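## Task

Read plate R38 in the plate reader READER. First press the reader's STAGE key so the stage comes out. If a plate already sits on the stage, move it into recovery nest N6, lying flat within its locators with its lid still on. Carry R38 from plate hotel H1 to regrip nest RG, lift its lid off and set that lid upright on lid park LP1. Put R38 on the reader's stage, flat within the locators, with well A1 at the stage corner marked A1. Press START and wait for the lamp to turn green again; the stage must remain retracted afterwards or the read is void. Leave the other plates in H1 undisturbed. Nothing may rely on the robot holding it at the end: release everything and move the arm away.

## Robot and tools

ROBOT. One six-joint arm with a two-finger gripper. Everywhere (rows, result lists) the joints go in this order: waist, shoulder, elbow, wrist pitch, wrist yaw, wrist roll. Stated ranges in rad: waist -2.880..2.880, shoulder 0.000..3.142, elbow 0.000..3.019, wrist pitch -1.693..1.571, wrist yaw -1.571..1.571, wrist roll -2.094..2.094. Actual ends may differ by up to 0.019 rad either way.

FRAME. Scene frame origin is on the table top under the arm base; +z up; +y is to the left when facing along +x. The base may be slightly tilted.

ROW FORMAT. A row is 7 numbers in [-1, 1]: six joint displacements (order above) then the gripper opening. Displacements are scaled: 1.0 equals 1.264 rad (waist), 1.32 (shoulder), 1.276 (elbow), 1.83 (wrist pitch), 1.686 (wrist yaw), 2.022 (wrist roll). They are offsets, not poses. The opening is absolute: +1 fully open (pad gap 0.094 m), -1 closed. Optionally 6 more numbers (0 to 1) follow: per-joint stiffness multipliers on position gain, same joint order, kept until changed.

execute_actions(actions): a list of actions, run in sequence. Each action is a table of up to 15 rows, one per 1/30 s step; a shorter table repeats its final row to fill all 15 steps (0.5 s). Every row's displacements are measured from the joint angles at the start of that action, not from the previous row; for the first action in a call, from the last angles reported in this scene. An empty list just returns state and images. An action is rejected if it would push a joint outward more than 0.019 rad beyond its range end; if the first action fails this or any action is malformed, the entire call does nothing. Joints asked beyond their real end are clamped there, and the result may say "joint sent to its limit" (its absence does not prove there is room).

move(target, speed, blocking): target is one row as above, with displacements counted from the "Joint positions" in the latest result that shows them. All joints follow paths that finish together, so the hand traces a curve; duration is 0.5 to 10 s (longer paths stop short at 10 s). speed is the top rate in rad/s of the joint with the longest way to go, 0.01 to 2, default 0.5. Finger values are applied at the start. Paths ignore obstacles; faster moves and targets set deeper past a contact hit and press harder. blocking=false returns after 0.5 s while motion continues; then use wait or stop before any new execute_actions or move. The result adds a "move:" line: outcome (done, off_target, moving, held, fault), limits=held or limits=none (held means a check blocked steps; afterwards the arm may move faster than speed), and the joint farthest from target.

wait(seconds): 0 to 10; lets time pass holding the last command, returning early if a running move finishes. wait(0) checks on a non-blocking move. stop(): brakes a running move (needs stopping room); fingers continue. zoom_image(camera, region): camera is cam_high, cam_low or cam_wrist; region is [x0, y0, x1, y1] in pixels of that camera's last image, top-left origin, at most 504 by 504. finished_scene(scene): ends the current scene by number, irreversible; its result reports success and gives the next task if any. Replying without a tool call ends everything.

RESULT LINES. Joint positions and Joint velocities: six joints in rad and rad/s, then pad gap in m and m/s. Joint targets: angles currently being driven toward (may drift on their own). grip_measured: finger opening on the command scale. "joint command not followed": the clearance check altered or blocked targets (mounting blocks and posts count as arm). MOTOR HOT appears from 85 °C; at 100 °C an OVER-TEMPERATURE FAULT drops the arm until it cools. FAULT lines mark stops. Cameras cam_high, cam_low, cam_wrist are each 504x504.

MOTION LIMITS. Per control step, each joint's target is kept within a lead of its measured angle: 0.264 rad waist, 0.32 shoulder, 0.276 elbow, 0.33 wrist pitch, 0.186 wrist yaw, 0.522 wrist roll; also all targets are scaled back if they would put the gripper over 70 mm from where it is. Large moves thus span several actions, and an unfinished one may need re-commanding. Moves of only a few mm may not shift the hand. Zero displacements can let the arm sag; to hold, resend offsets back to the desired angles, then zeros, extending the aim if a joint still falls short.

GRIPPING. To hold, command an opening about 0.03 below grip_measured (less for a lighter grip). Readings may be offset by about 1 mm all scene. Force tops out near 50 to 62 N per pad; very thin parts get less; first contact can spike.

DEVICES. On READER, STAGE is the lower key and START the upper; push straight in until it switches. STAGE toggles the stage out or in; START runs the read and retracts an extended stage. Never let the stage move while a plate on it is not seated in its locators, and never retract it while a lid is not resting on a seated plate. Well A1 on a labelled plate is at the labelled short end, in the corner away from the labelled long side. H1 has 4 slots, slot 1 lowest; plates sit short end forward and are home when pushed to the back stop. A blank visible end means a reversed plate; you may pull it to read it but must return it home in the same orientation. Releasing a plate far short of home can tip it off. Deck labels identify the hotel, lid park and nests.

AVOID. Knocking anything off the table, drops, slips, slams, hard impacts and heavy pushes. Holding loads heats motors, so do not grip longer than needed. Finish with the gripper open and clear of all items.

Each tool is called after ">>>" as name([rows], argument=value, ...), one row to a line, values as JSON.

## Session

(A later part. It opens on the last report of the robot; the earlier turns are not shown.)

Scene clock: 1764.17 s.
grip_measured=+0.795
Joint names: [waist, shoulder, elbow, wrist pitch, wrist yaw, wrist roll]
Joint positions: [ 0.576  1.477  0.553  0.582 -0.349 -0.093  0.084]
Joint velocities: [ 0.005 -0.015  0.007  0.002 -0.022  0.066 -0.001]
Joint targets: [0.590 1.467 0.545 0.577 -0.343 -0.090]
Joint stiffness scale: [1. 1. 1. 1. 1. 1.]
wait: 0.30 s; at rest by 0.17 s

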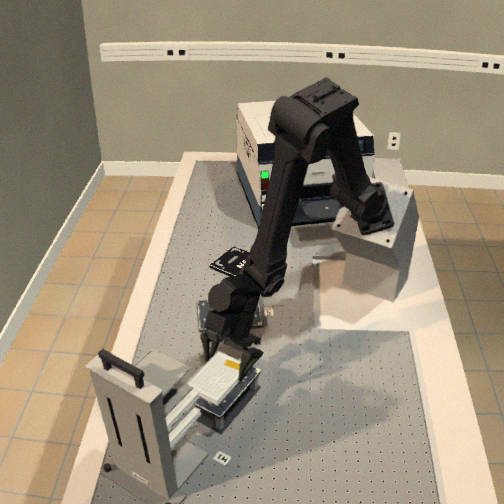

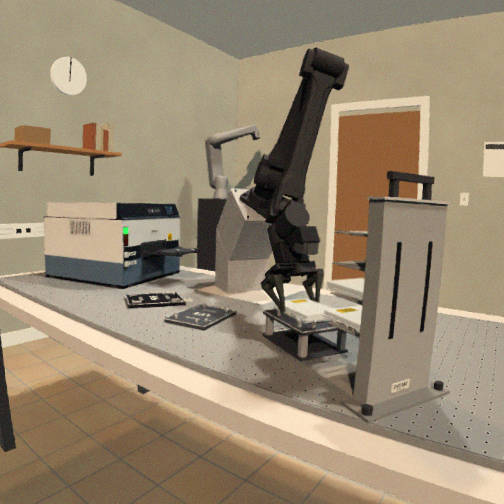

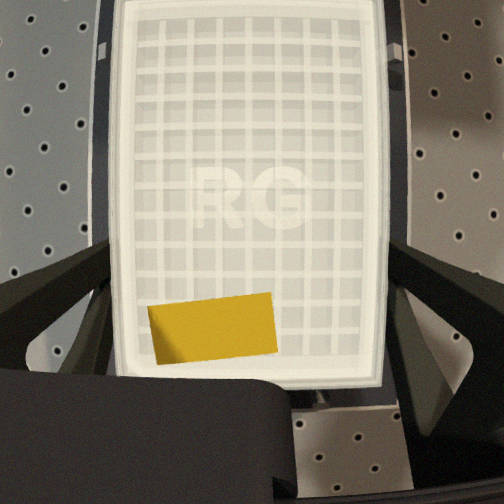

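>>> execute_actions([
  [[0.0105,-0.0076,-0.0075,-0.0030,0.0036,0.0015,0.76],[0.0105,-0.0076,-0.0087,-0.0030,0.0036,0.0015,0.76],[0.0105,-0.0076,-0.0099,-0.0030,0.0036,0.0015,0.76],[0.0105,-0.0076,-0.0109,-0.0030,0.0036,0.0015,0.76],[0.0105,-0.0076,-0.0117,-0.0030,0.0036,0.0015,0.76],[0.0105,-0.0076,-0.0123,-0.0030,0.0036,0.0015,0.76],[0.0105,-0.0076,-0.0128,-0.0030,0.0036,0.0015,0.76],[0.0105,-0.0076,-0.0133,-0.0030,0.0036,0.0015,0.76],[0.0105,-0.0076,-0.0138,-0.0030,0.0036,0.0015,0.76],[0.0105,-0.0076,-0.0143,-0.0030,0.0036,0.0015,0.76],[0.0105,-0.0076,-0.0148,-0.0030,0.0036,0.0015,0.76],[0.0105,-0.0076,-0.0153,-0.0030,0.0036,0.0015,0.76],[0.0105,-0.0076,-0.0157,-0.0030,0.0036,0.0015,0.76],[0.0105,-0.0076,-0.0161,-0.0030,0.0036,0.0015,0.76],[0.0105,-0.0076,-0.0165,-0.0030,0.0036,0.0015,0.76]],
])

>>> wait(seconds=0.3)

Scene clock: 1771.30 s.
grip_measured=+0.795
Joint names: [waist, shoulder, elbow, wrist pitch, wrist yaw, wrist roll]
Joint positions: [ 0.576  1.477  0.553  0.582 -0.349 -0.093  0.084]
Joint velocities: [-0.005 -0.005 -0.002 -0.002  0.007 -0.007 -0.001]
Joint targets: [0.589 1.467 0.532 0.577 -0.343 -0.090]
Joint stiffness scale: [1. 1. 1. 1. 1. 1.]

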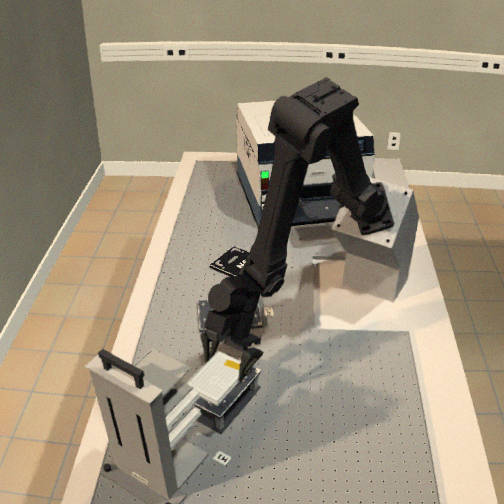

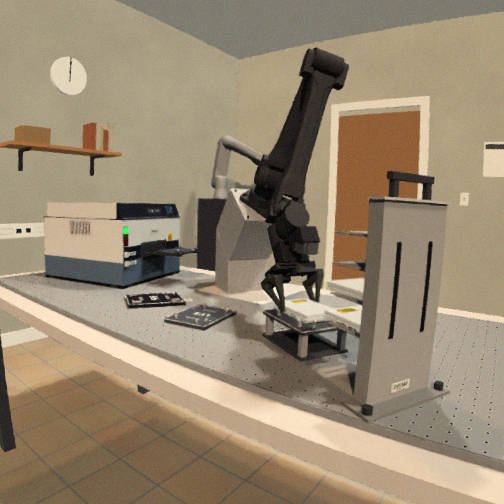

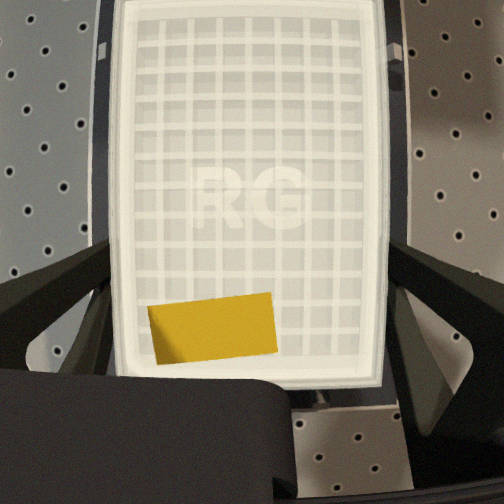

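Scene clock: 1771.60 s.
grip_measured=+0.795
Joint names: [waist, shoulder, elbow, wrist pitch, wrist yaw, wrist roll]
Joint positions: [ 0.576  1.477  0.553  0.582 -0.349 -0.093  0.084]
Joint velocities: [-0.015 -0.005 -0.002  0.007  0.051 -0.066  0.   ]
Joint targets: [0.589 1.467 0.532 0.577 -0.343 -0.090]
Joint stiffness scale: [1. 1. 1. 1. 1. 1.]
wait: 0.30 s; at rest by 0.17 s

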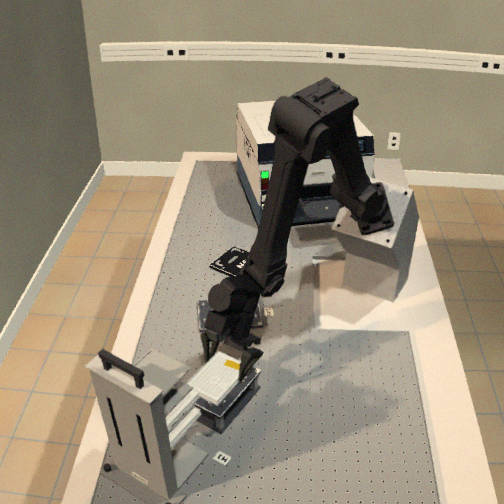

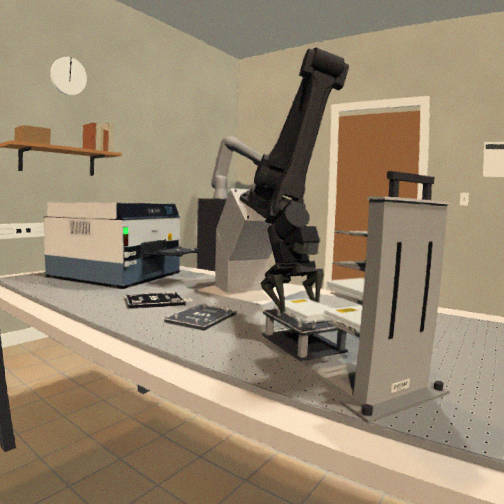

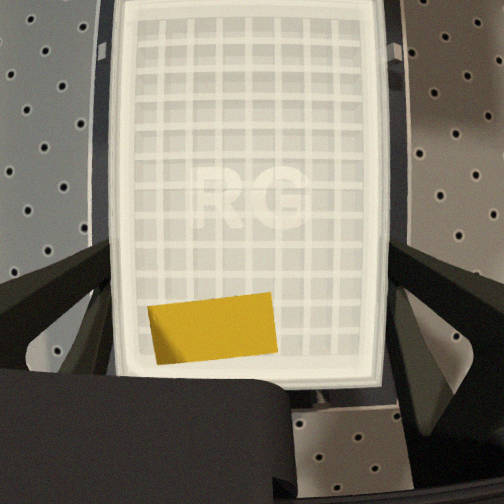

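>>> execute_actions([
  [[0.0103,-0.0090,-0.0150,-0.0030,0.0036,0.0015,0.76],[0.0103,-0.0105,-0.0130,-0.0030,0.0036,0.0015,0.76],[0.0103,-0.0120,-0.0110,-0.0030,0.0036,0.0015,0.76],[0.0103,-0.0135,-0.0090,-0.0030,0.0036,0.0015,0.76],[0.0103,-0.0148,-0.0078,-0.0030,0.0036,0.0015,0.76],[0.0103,-0.0160,-0.0075,-0.0030,0.0036,0.0015,0.76],[0.0103,-0.0170,-0.0075,-0.0030,0.0036,0.0015,0.76],[0.0103,-0.0179,-0.0075,-0.0030,0.0036,0.0015,0.76],[0.0103,-0.0187,-0.0075,-0.0030,0.0036,0.0015,0.76],[0.0103,-0.0195,-0.0075,-0.0030,0.0036,0.0015,0.76],[0.0103,-0.0202,-0.0075,-0.0030,0.0036,0.0015,0.76],[0.0103,-0.0209,-0.0075,-0.0030,0.0036,0.0015,0.76],[0.0103,-0.0215,-0.0075,-0.0030,0.0036,0.0015,0.76],[0.0103,-0.0221,-0.0075,-0.0030,0.0036,0.0015,0.76],[0.0103,-0.0227,-0.0075,-0.0030,0.0036,0.0015,0.76]],
])

>>> wait(seconds=0.3)

Scene clock: 1785.93 s.
grip_measured=+0.795
Joint names: [waist, shoulder, elbow, wrist pitch, wrist yaw, wrist roll]
Joint positions: [ 0.576  1.476  0.553  0.582 -0.347 -0.093  0.084]
Joint velocities: [-0.024 -0.005 -0.007 -0.002 -0.007 -0.022  0.001]
Joint targets: [0.589 1.447 0.543 0.577 -0.343 -0.090]
Joint stiffness scale: [1. 1. 1. 1. 1. 1.]

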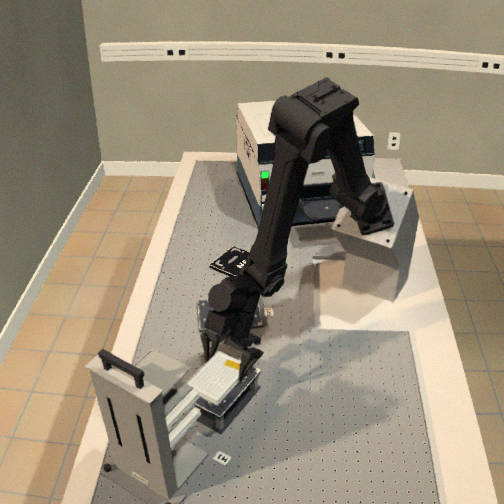

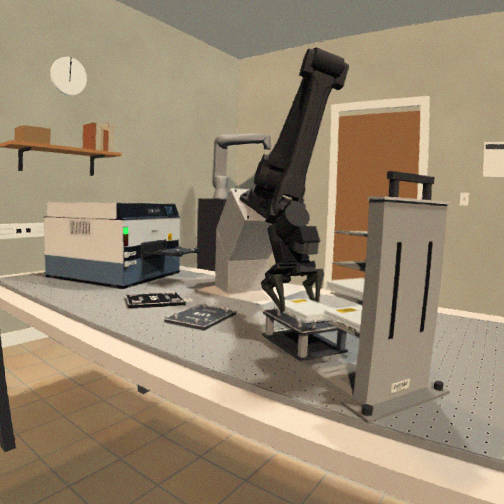

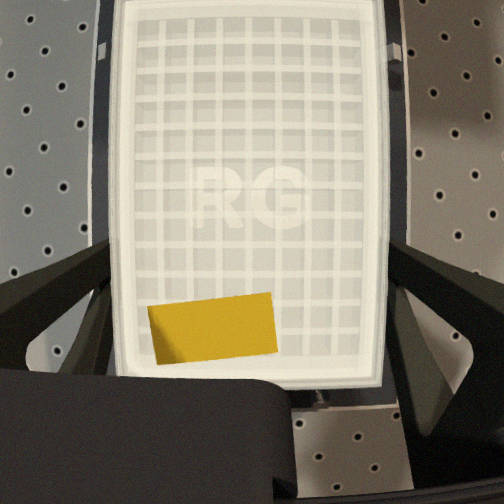

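Scene clock: 1786.23 s.
grip_measured=+0.795
Joint names: [waist, shoulder, elbow, wrist pitch, wrist yaw, wrist roll]
Joint positions: [ 0.576  1.475  0.553  0.582 -0.347 -0.093  0.084]
Joint velocities: [ 0.005 -0.015 -0.012  0.002  0.022 -0.095 -0.   ]
Joint targets: [0.589 1.447 0.543 0.577 -0.343 -0.090]
Joint stiffness scale: [1. 1. 1. 1. 1. 1.]
wait: 0.30 s; at rest by 0.17 s

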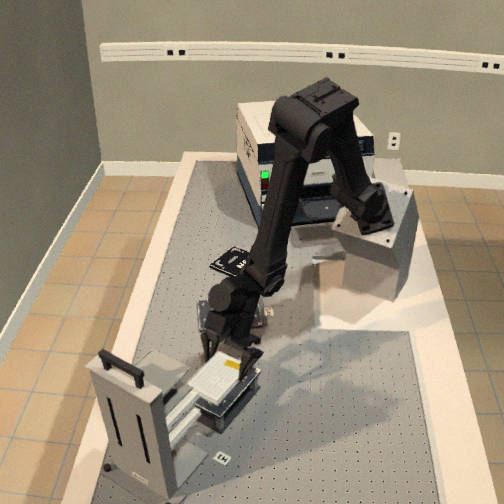

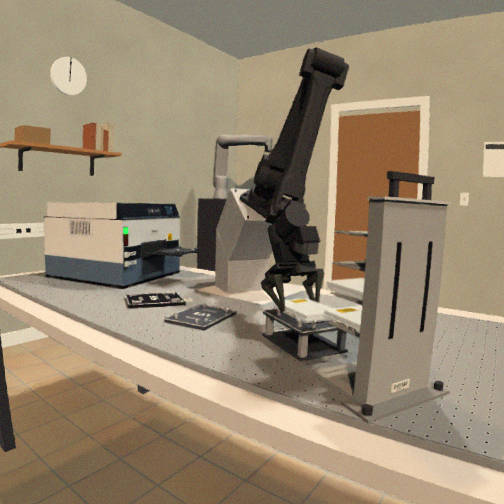

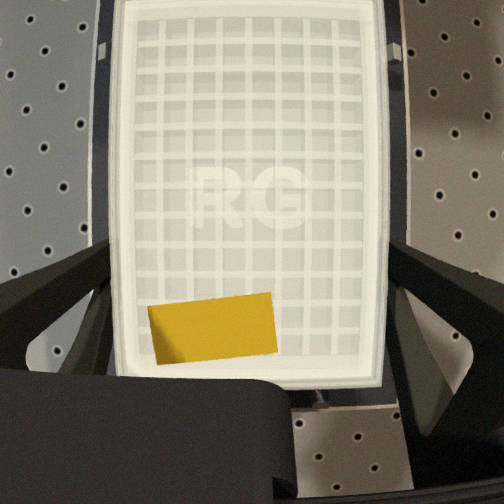

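>>> execute_actions([
  [[0.0103,-0.0214,-0.0080,-0.0030,0.0024,0.0015,0.76],[0.0103,-0.0217,-0.0087,-0.0030,0.0024,0.0015,0.76],[0.0103,-0.0220,-0.0094,-0.0030,0.0024,0.0015,0.76],[0.0103,-0.0223,-0.0101,-0.0030,0.0024,0.0015,0.76],[0.0103,-0.0226,-0.0108,-0.0030,0.0024,0.0015,0.76],[0.0103,-0.0229,-0.0115,-0.0030,0.0024,0.0015,0.76],[0.0103,-0.0232,-0.0122,-0.0030,0.0024,0.0015,0.76],[0.0103,-0.0235,-0.0129,-0.0030,0.0024,0.0015,0.76],[0.0103,-0.0237,-0.0136,-0.0030,0.0024,0.0015,0.76],[0.0103,-0.0239,-0.0143,-0.0030,0.0024,0.0015,0.76],[0.0103,-0.0239,-0.0150,-0.0030,0.0024,0.0015,0.76],[0.0103,-0.0239,-0.0156,-0.0030,0.0024,0.0015,0.76],[0.0103,-0.0239,-0.0162,-0.0030,0.0024,0.0015,0.76],[0.0103,-0.0239,-0.0167,-0.0030,0.0024,0.0015,0.76],[0.0103,-0.0239,-0.0172,-0.0030,0.0024,0.0015,0.76]],
])

>>> wait(seconds=0.3)

Scene clock: 1794.10 s.
grip_measured=+0.795
Joint names: [waist, shoulder, elbow, wrist pitch, wrist yaw, wrist roll]
Joint positions: [ 0.576  1.468  0.543  0.582 -0.341 -0.093  0.084]
Joint velocities: [ 0.015 -0.034 -0.012 -0.007  0.037 -0.007 -0.   ]
Joint targets: [0.589 1.444 0.531 0.577 -0.343 -0.090]
Joint stiffness scale: [1. 1. 1. 1. 1. 1.]

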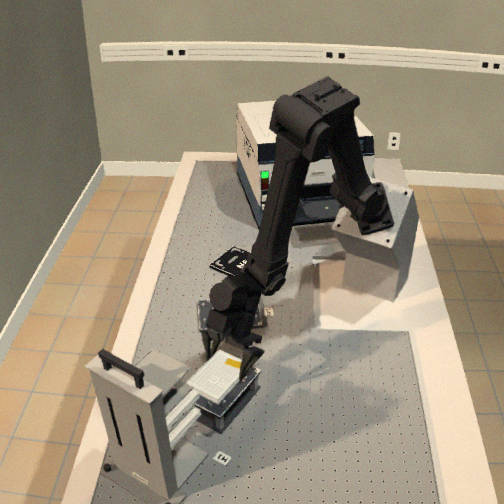

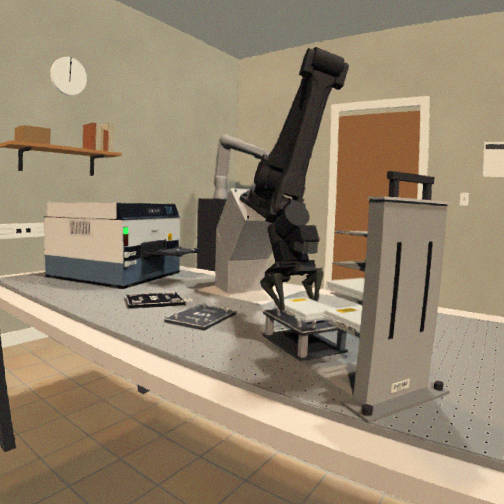

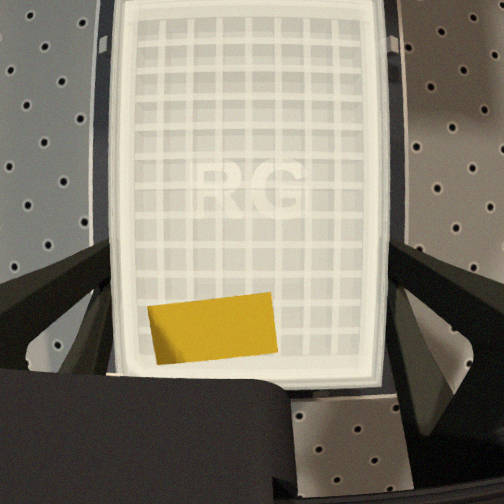

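Scene clock: 1794.40 s.
grip_measured=+0.795
Joint names: [waist, shoulder, elbow, wrist pitch, wrist yaw, wrist roll]
Joint positions: [ 0.576  1.468  0.542  0.582 -0.341 -0.093  0.084]
Joint velocities: [-0.015  0.005  0.022  0.002  0.022  0.037 -0.001]
Joint targets: [0.589 1.444 0.531 0.577 -0.343 -0.090]
Joint stiffness scale: [1. 1. 1. 1. 1. 1.]
wait: 0.30 s; at rest by 0.17 s

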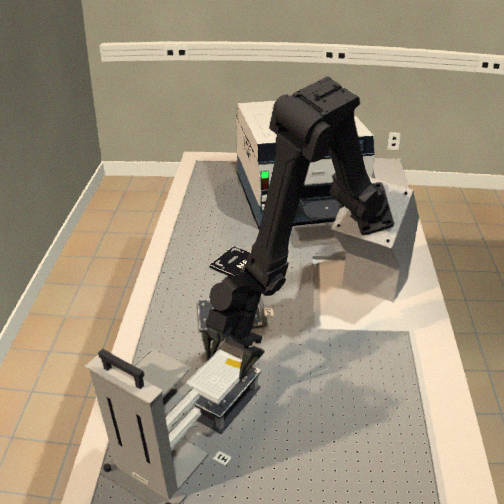

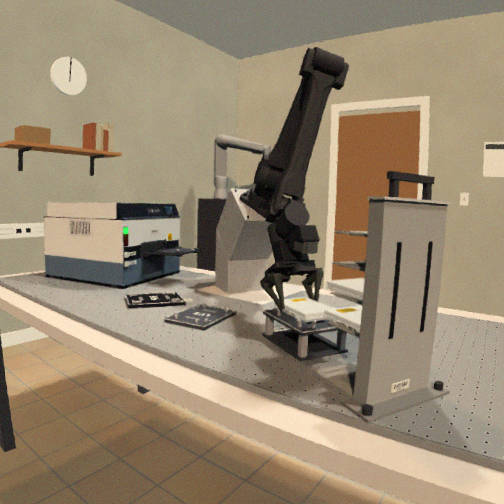

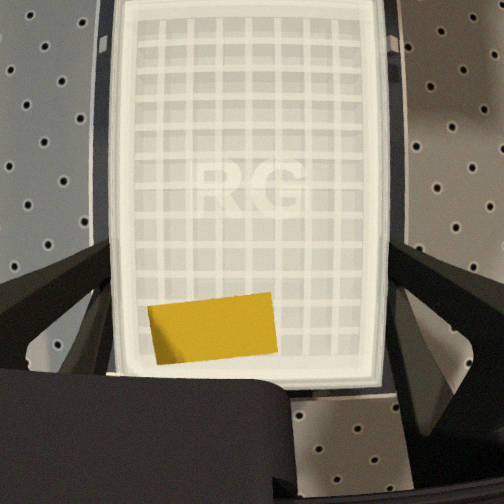

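>>> zoom_image(camera="cam_wrist", region=[70, 140, 430, 240])

>>> zoom_image(camera="cam_low", region=[255, 285, 355, 345])

>>> zoom_image(camera="cam_wrist", region=[270, 340, 430, 420])

Region (70, 140, 430, 240) of cam_wrist's 504x504 image, scaled by 1.400, with more detail than that image has.

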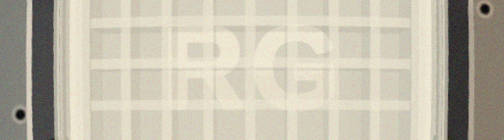

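Region (255, 285, 355, 345) of cam_low's 504x504 image, scaled by 5.040, with more detail than that image has; it fills the top 302 rows of this view, and the rest is white.

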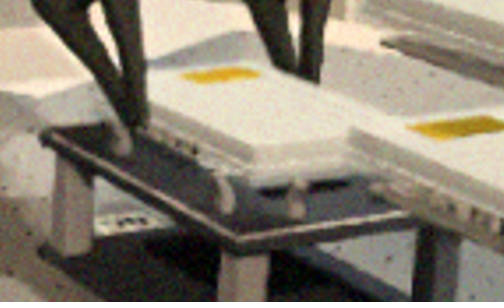

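Region (270, 340, 430, 420) of cam_wrist's 504x504 image, scaled by 3.150, with more detail than that image has.

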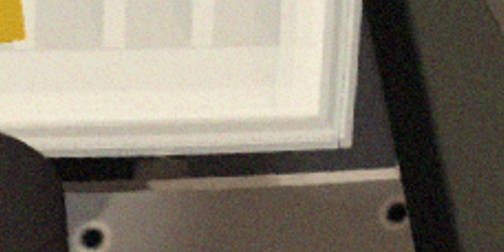

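>>> execute_actions([
  [[0.0103,-0.0150,-0.0072,-0.0027,-0.0005,0.0015,0.76],[0.0103,-0.0118,-0.0058,-0.0027,0.0,0.0015,0.76],[0.0103,-0.0086,-0.0044,-0.0027,0.0,0.0015,0.76],[0.0103,-0.0054,-0.0030,-0.0027,0.0,0.0015,0.76],[0.0103,-0.0022,-0.0016,-0.0027,0.0,0.0015,0.76],[0.0103,0.0010,-0.0002,-0.0027,0.0,0.0015,0.76],[0.0103,0.0040,0.0012,-0.0027,0.0,0.0015,0.76],[0.0103,0.0068,0.0025,-0.0027,0.0,0.0015,0.76],[0.0103,0.0093,0.0037,-0.0027,0.0,0.0015,0.76],[0.0103,0.0114,0.0048,-0.0027,0.0,0.0015,0.76],[0.0103,0.0131,0.0058,-0.0027,0.0,0.0015,0.76],[0.0103,0.0144,0.0067,-0.0027,0.0,0.0015,0.76],[0.0103,0.0154,0.0074,-0.0027,0.0,0.0015,0.76],[0.0103,0.0161,0.0080,-0.0027,0.0,0.0015,0.76],[0.0103,0.0167,0.0085,-0.0027,0.0,0.0015,0.76]],
  [[0.0103,0.0174,0.0088,-0.0027,0.0,0.0015,0.76],[0.0104,0.0181,0.0091,-0.0027,0.0,0.0015,0.76],[0.0105,0.0188,0.0094,-0.0027,0.0,0.0015,0.76],[0.0106,0.0195,0.0098,-0.0027,0.0,0.0015,0.76],[0.0107,0.0203,0.0103,-0.0027,0.0,0.0015,0.76],[0.0108,0.0211,0.0108,-0.0027,0.0,0.0015,0.76],[0.0109,0.0219,0.0113,-0.0027,0.0,0.0015,0.76],[0.0110,0.0227,0.0118,-0.0027,0.0,0.0015,0.76],[0.0111,0.0235,0.0123,-0.0027,0.0,0.0015,0.76],[0.0112,0.0243,0.0128,-0.0027,0.0,0.0015,0.76],[0.0113,0.0251,0.0133,-0.0027,0.0,0.0015,0.76],[0.0114,0.0259,0.0138,-0.0027,0.0,0.0015,0.76],[0.0115,0.0266,0.0143,-0.0027,0.0,0.0015,0.76],[0.0115,0.0273,0.0147,-0.0027,0.0,0.0015,0.76],[0.0115,0.0273,0.0151,-0.0027,0.0,0.0015,0.76]],
])

>>> wait(seconds=0.3)

Scene clock: 1822.77 s.
grip_measured=+0.795
Joint names: [waist, shoulder, elbow, wrist pitch, wrist yaw, wrist roll]
Joint positions: [ 0.577  1.472  0.549  0.582 -0.34  -0.093  0.084]
Joint velocities: [ 0.005 -0.015  0.012 -0.002 -0.066 -0.022 -0.   ]
Joint targets: [0.591 1.504 0.562 0.577 -0.340 -0.090]
Joint stiffness scale: [1. 1. 1. 1. 1. 1.]

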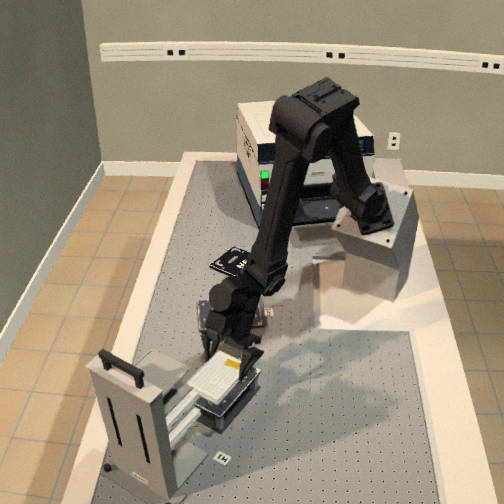

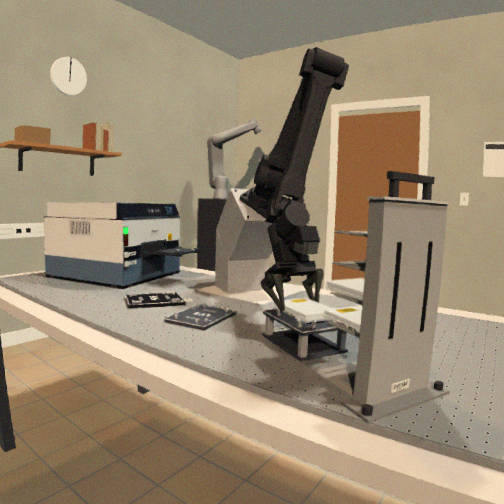

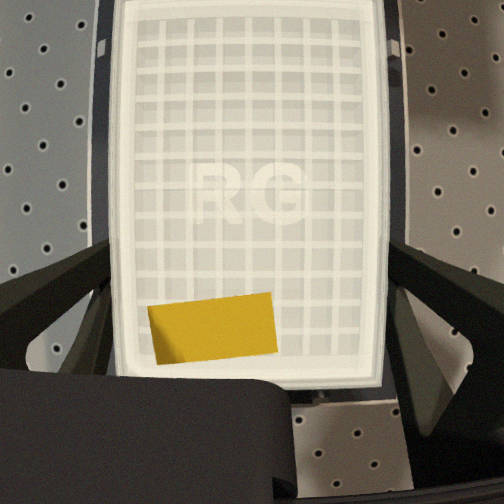

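Scene clock: 1823.07 s.
grip_measured=+0.795
Joint names: [waist, shoulder, elbow, wrist pitch, wrist yaw, wrist roll]
Joint positions: [ 0.577  1.473  0.55   0.582 -0.34  -0.093  0.084]
Joint velocities: [ 0.005 -0.015  0.002  0.007 -0.066 -0.022 -0.001]
Joint targets: [0.591 1.504 0.562 0.577 -0.340 -0.090]
Joint stiffness scale: [1. 1. 1. 1. 1. 1.]
wait: 0.30 s; at rest by 0.17 s

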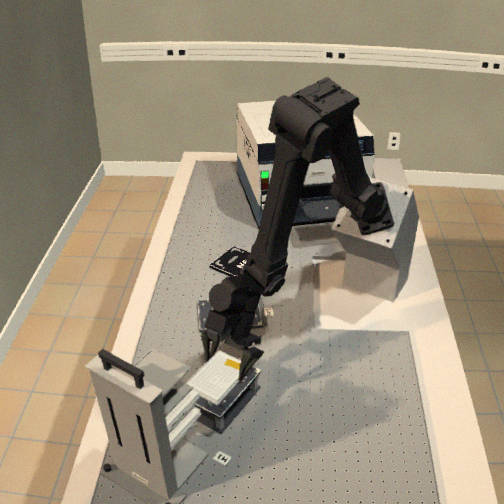

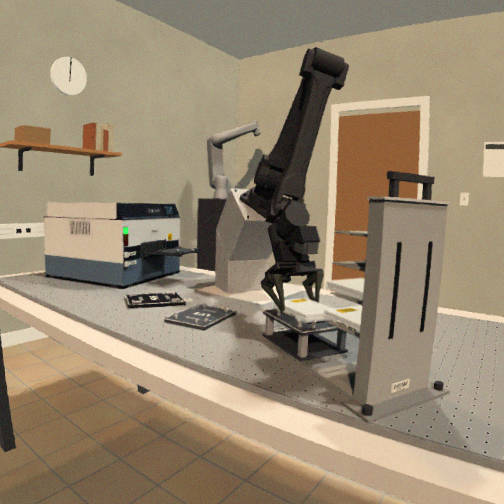

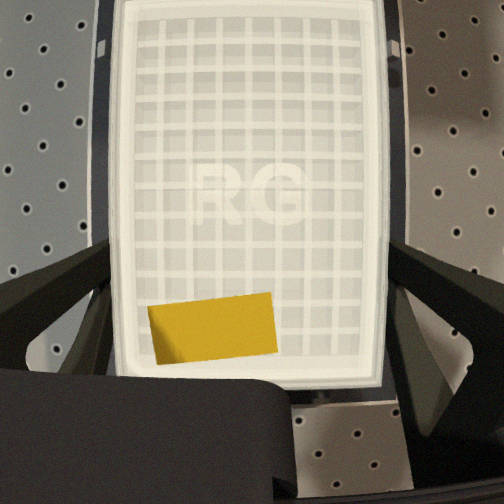

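>>> zoom_image(camera="cam_low", region=[262, 295, 322, 335])

>>> zoom_image(camera="cam_high", region=[215, 345, 275, 405])

>>> zoom_image(camera="cam_wrist", region=[280, 270, 440, 430])

Region (262, 295, 322, 335) of cam_low's 504x504 image, scaled by 8.400, with more detail than that image has.

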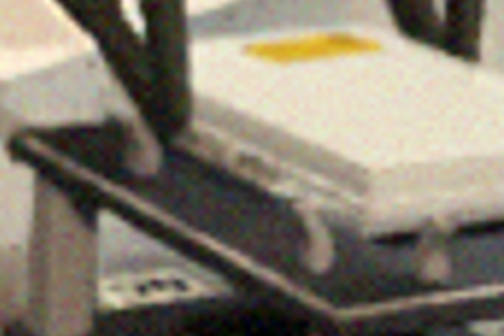

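Region (215, 345, 275, 405) of cam_high's 504x504 image, scaled by 8.400, with more detail than that image has.

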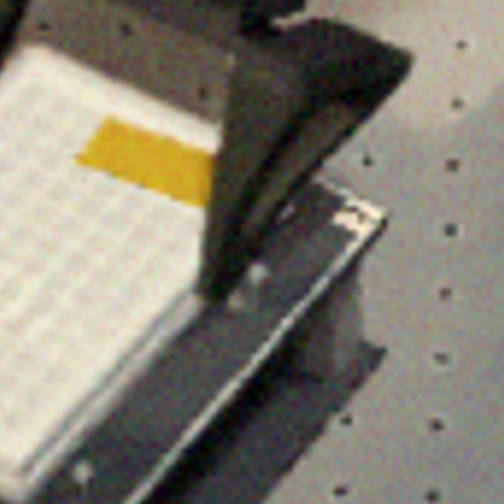

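Region (280, 270, 440, 430) of cam_wrist's 504x504 image, scaled by 3.150, with more detail than that image has.

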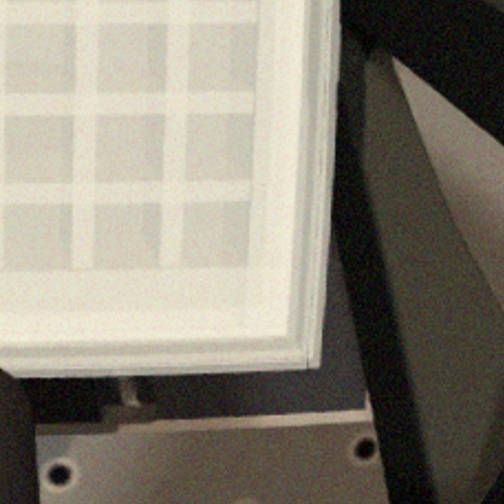

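>>> execute_actions([
  [[0.0090,0.0155,0.0068,-0.0036,0.0,0.0015,0.76],[0.0075,0.0070,0.0042,-0.0045,0.0,0.0015,0.76],[0.0060,-0.0015,0.0016,-0.0054,0.0,0.0015,0.76],[0.0060,-0.0100,-0.0005,-0.0063,0.0,0.0015,0.76],[0.0060,-0.0180,-0.0020,-0.0072,0.0,0.0015,0.76],[0.0060,-0.0255,-0.0040,-0.0080,0.0,0.0015,0.76],[0.0060,-0.0335,-0.0062,-0.0092,0.0,0.0015,0.76],[0.0060,-0.0420,-0.0086,-0.0120,0.0,0.0015,0.76],[0.0060,-0.0510,-0.0110,-0.0160,0.0,0.0015,0.76],[0.0060,-0.0605,-0.0134,-0.0203,0.0,0.0015,0.76],[0.0060,-0.0700,-0.0158,-0.0247,0.0,0.0015,0.76],[0.0060,-0.0790,-0.0182,-0.0291,0.0,0.0015,0.76],[0.0060,-0.0875,-0.0205,-0.0333,0.0,0.0015,0.76],[0.0060,-0.0945,-0.0226,-0.0370,0.0,0.0015,0.76],[0.0060,-0.1000,-0.0243,-0.0399,0.0,0.0015,0.76]],
])

>>> wait(seconds=0.4)

Scene clock: 1916.03 s.
grip_measured=+0.795
Joint names: [waist, shoulder, elbow, wrist pitch, wrist yaw, wrist roll]
Joint positions: [ 0.577  1.387  0.524  0.539 -0.34  -0.093  0.084]
Joint velocities: [-0.005 -0.396 -0.071 -0.173 -0.022  0.007 -0.   ]
Joint targets: [0.585 1.341 0.518 0.510 -0.340 -0.090]
Joint stiffness scale: [1. 1. 1. 1. 1. 1.]

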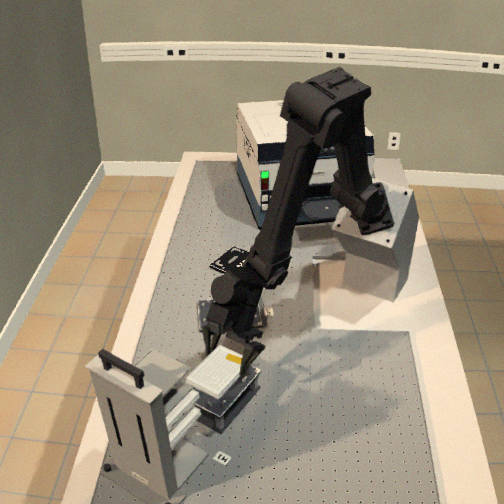

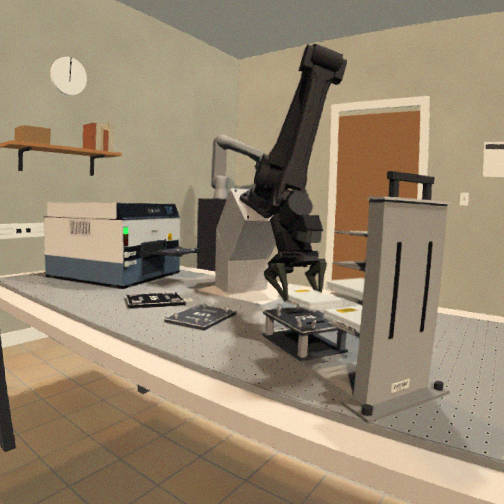

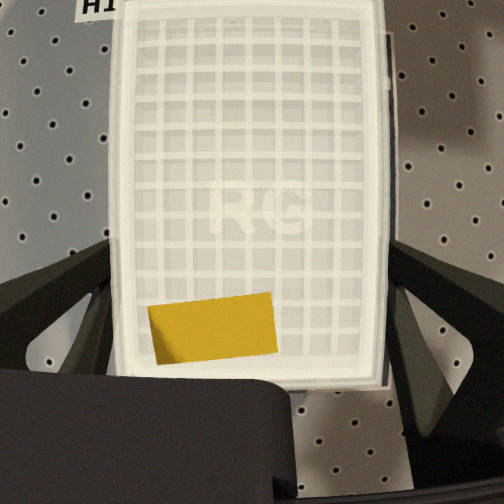

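Scene clock: 1916.43 s.
grip_measured=+0.795
Joint names: [waist, shoulder, elbow, wrist pitch, wrist yaw, wrist roll]
Joint positions: [ 0.577  1.355  0.522  0.528 -0.34  -0.093  0.084]
Joint velocities: [-0.005 -0.005 -0.002 -0.012  0.022  0.11  -0.   ]
Joint targets: [0.585 1.341 0.518 0.509 -0.340 -0.090]
Joint stiffness scale: [1. 1. 1. 1. 1. 1.]
wait: 0.40 s; no rest

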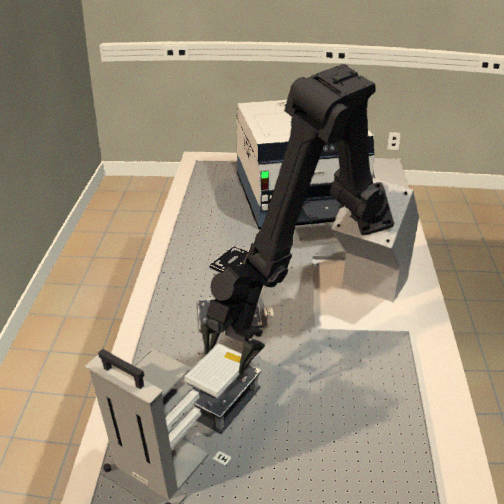

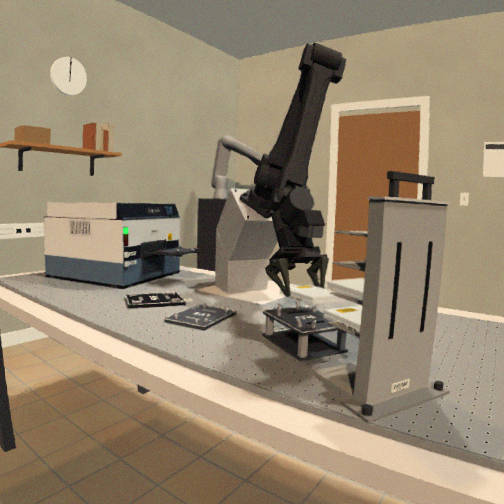

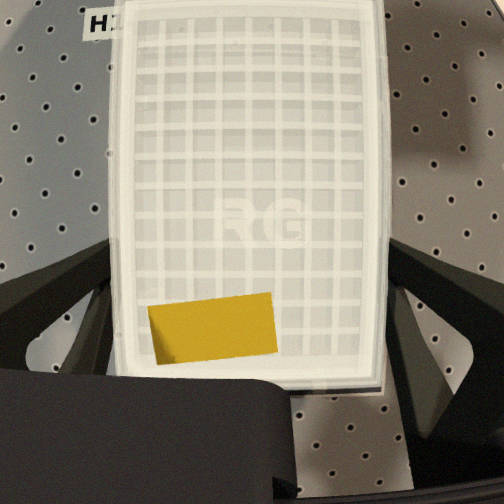

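>>> zoom_image(camera="cam_low", region=[258, 285, 348, 345])

Region (258, 285, 348, 345) of cam_low's 504x504 image, scaled by 5.600, with more detail than that image has.

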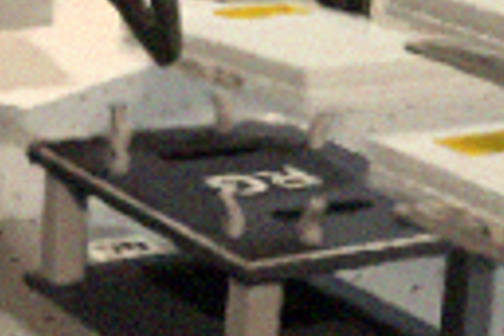

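>>> move(target=[0.3710,-0.0106,-0.0376,0.0,0.2539,0.0816,0.76], speed=0.6)

Scene clock: 1926.30 s.
grip_measured=+0.795
Joint names: [waist, shoulder, elbow, wrist pitch, wrist yaw, wrist roll]
Joint positions: [1.049 1.355 0.477 0.528 0.084 0.061 0.084]
Joint velocities: [ 0.005 -0.005 -0.027  0.002 -0.007 -0.007  0.   ]
Joint targets: [1.046 1.341 0.474 0.528 0.088 0.072]
Joint stiffness scale: [1. 1. 1. 1. 1. 1.]
move: done; limits=none; farthest joint: the shoulder, 0.014 radians from its target (0.014 radians at the start)

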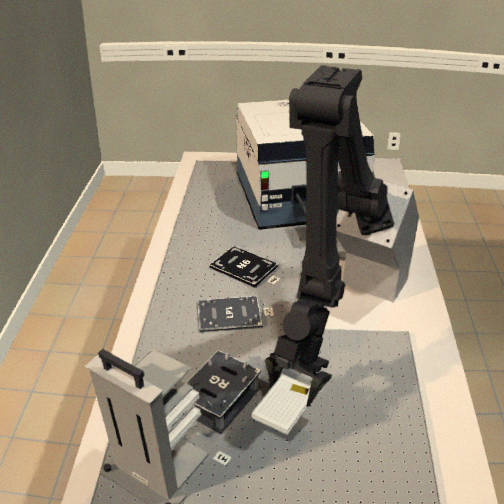

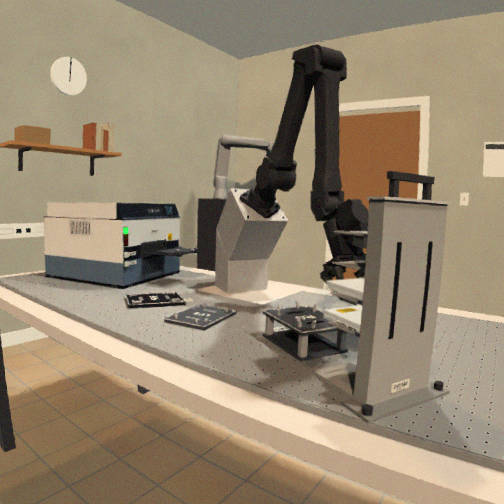

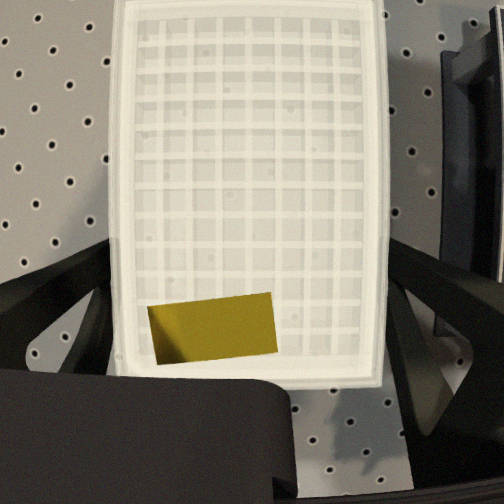

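>>> zoom_image(camera="cam_high", region=[175, 340, 275, 440])

>>> zoom_image(camera="cam_high", region=[185, 280, 285, 345])

Region (175, 340, 275, 440) of cam_high's 504x504 image, scaled by 5.040, with more detail than that image has.

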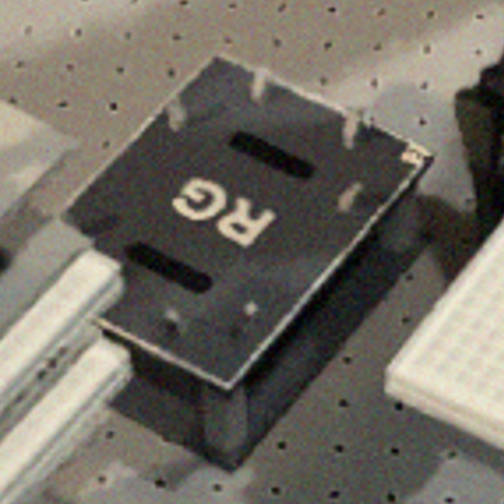

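Region (185, 280, 285, 345) of cam_high's 504x504 image, scaled by 5.040, with more detail than that image has; it fills the top 328 rows of this view, and the rest is white.

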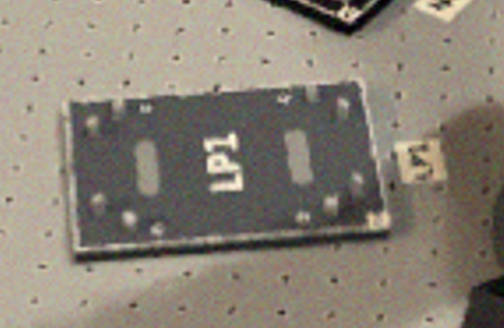

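>>> move(target=[0.0,0.2311,0.0781,0.1354,0.0107,0.0079,0.76], speed=0.4)

Scene clock: 1954.47 s.
grip_measured=+0.795
Joint names: [waist, shoulder, elbow, wrist pitch, wrist yaw, wrist roll]
Joint positions: [1.049 1.645 0.573 0.745 0.097 0.066 0.084]
Joint velocities: [-0.024  0.005  0.012 -0.002  0.007  0.037 -0.002]
Joint targets: [1.049 1.660 0.577 0.775 0.102 0.077]
Joint stiffness scale: [1. 1. 1. 1. 1. 1.]
move: off_target; limits=none; farthest joint: the wrist pitch, 0.031 radians from its target (0.248 radians at the start)

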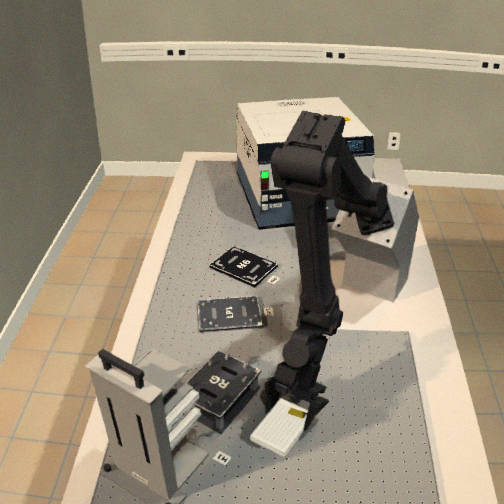

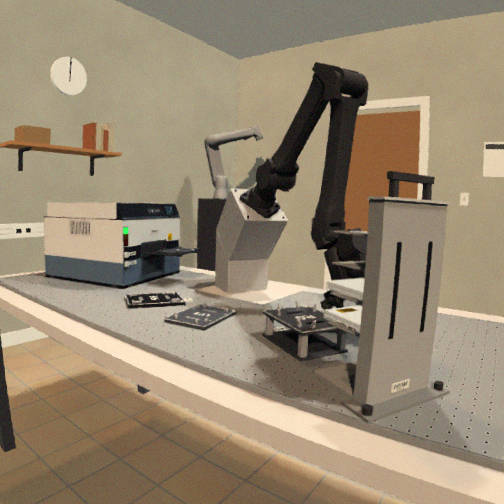

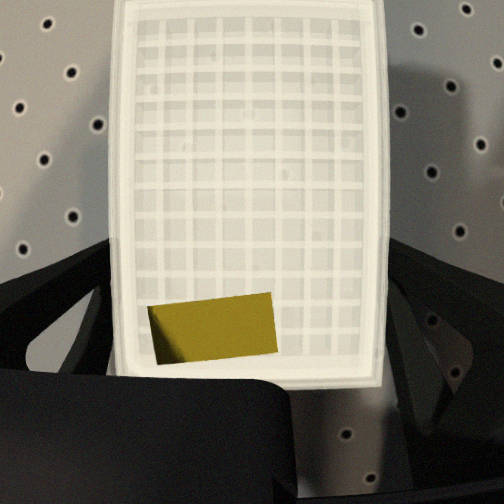

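>>> zoom_image(camera="cam_wrist", region=[0, 90, 126, 266])

>>> zoom_image(camera="cam_wrist", region=[378, 90, 504, 266])

Region (0, 90, 126, 266) of cam_wrist's 504x504 image, scaled by 2.864, with more detail than that image has; it fills the left 361 columns of this view, and the rest is white.

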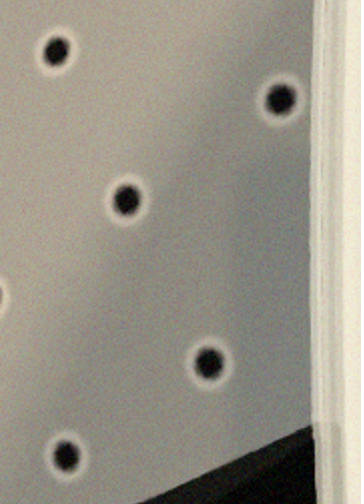

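Region (378, 90, 504, 266) of cam_wrist's 504x504 image, scaled by 2.864, with more detail than that image has; it fills the left 361 columns of this view, and the rest is white.

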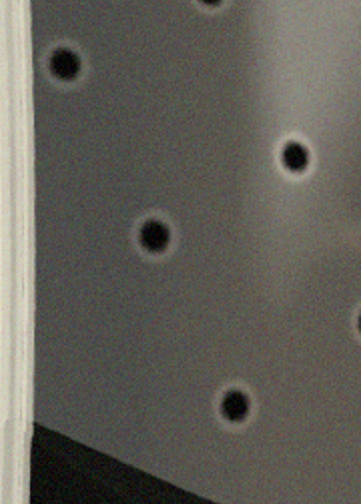

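>>> execute_actions([
  [[0,0.0135,0.0031,0.0164,0.003,0.0054,0.76],[0,0.0157,0.0031,0.0166,0.003,0.0054,0.76],[0,0.0179,0.0031,0.0169,0.003,0.0054,0.76],[0,0.0201,0.0031,0.0174,0.003,0.0054,0.76],[0,0.0223,0.0031,0.0182,0.003,0.0054,0.76],[0,0.0245,0.0031,0.0191,0.003,0.0054,0.76],[0,0.0267,0.0031,0.0200,0.003,0.0054,0.76],[0,0.0289,0.0031,0.0209,0.003,0.0054,0.76],[0,0.0310,0.0031,0.0218,0.003,0.0054,0.76],[0,0.0330,0.0031,0.0227,0.003,0.0054,0.76],[0,0.0349,0.0031,0.0236,0.003,0.0054,0.76],[0,0.0367,0.0031,0.0245,0.003,0.0054,0.76],[0,0.0383,0.0031,0.0253,0.003,0.0054,0.76],[0,0.0397,0.0031,0.0260,0.003,0.0054,0.76],[0,0.0409,0.0031,0.0265,0.003,0.0054,0.76]],
])

>>> wait(seconds=0.4)

Scene clock: 1984.60 s.
grip_measured=+0.795
Joint names: [waist, shoulder, elbow, wrist pitch, wrist yaw, wrist roll]
Joint positions: [1.049 1.671 0.573 0.761 0.098 0.066 0.084]
Joint velocities: [-0.015  0.073  0.002  0.007  0.022 -0.022 -0.001]
Joint targets: [1.049 1.699 0.577 0.794 0.102 0.077]
Joint stiffness scale: [1. 1. 1. 1. 1. 1.]

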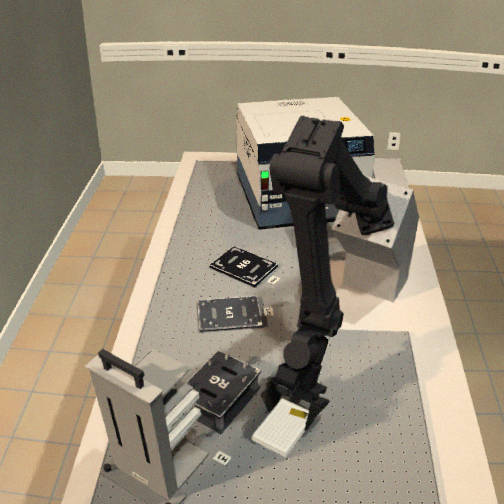

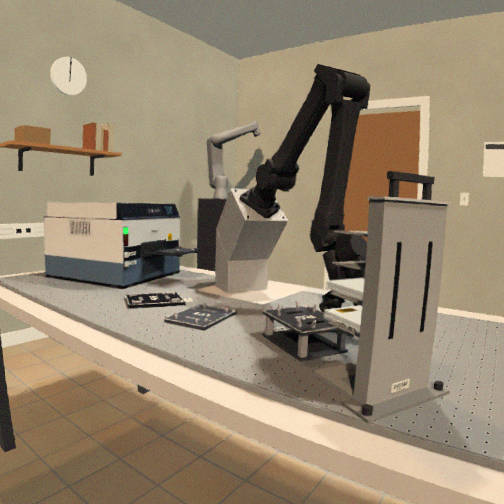

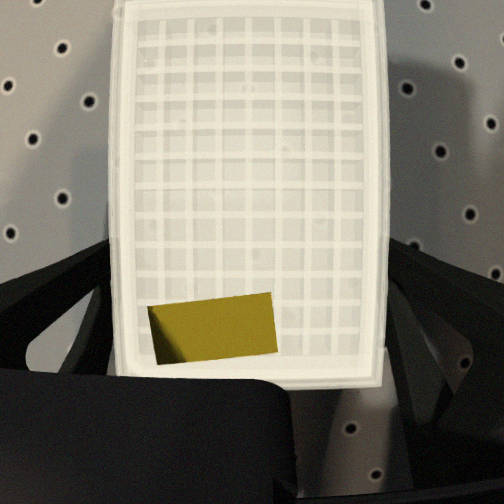

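Scene clock: 1985.00 s.
grip_measured=+0.795
Joint names: [waist, shoulder, elbow, wrist pitch, wrist yaw, wrist roll]
Joint positions: [1.049 1.675 0.573 0.765 0.098 0.066 0.084]
Joint velocities: [-0.005 -0.005 -0.022 -0.012  0.007  0.022  0.   ]
Joint targets: [1.049 1.699 0.577 0.794 0.102 0.077]
Joint stiffness scale: [1. 1. 1. 1. 1. 1.]
wait: 0.40 s; at rest by 0.23 s

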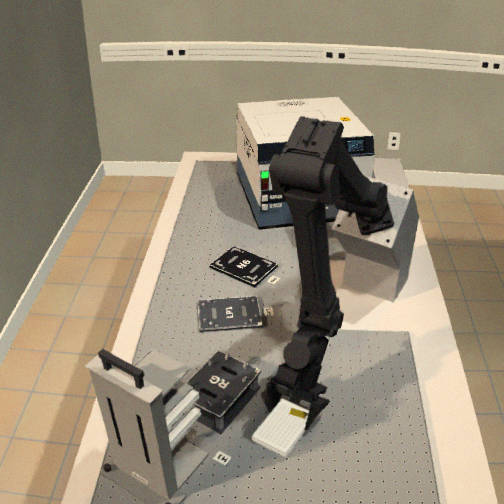

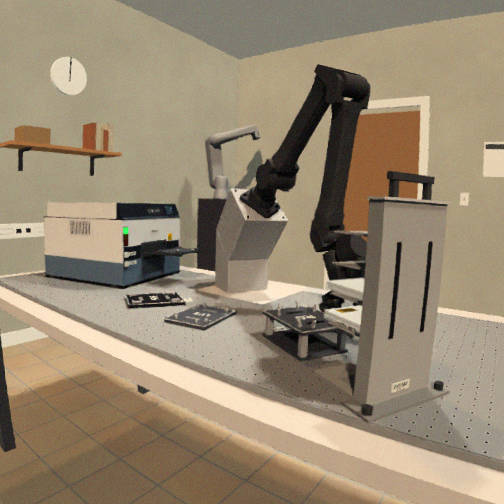

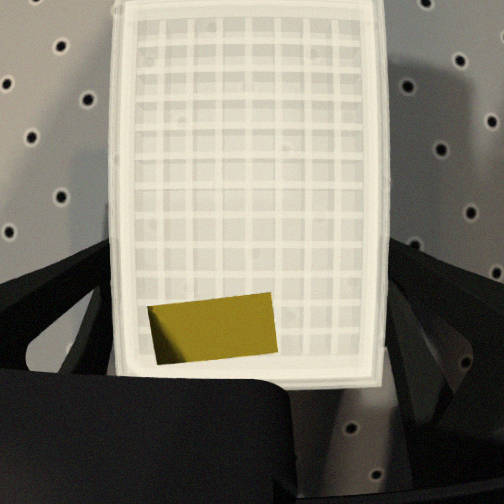

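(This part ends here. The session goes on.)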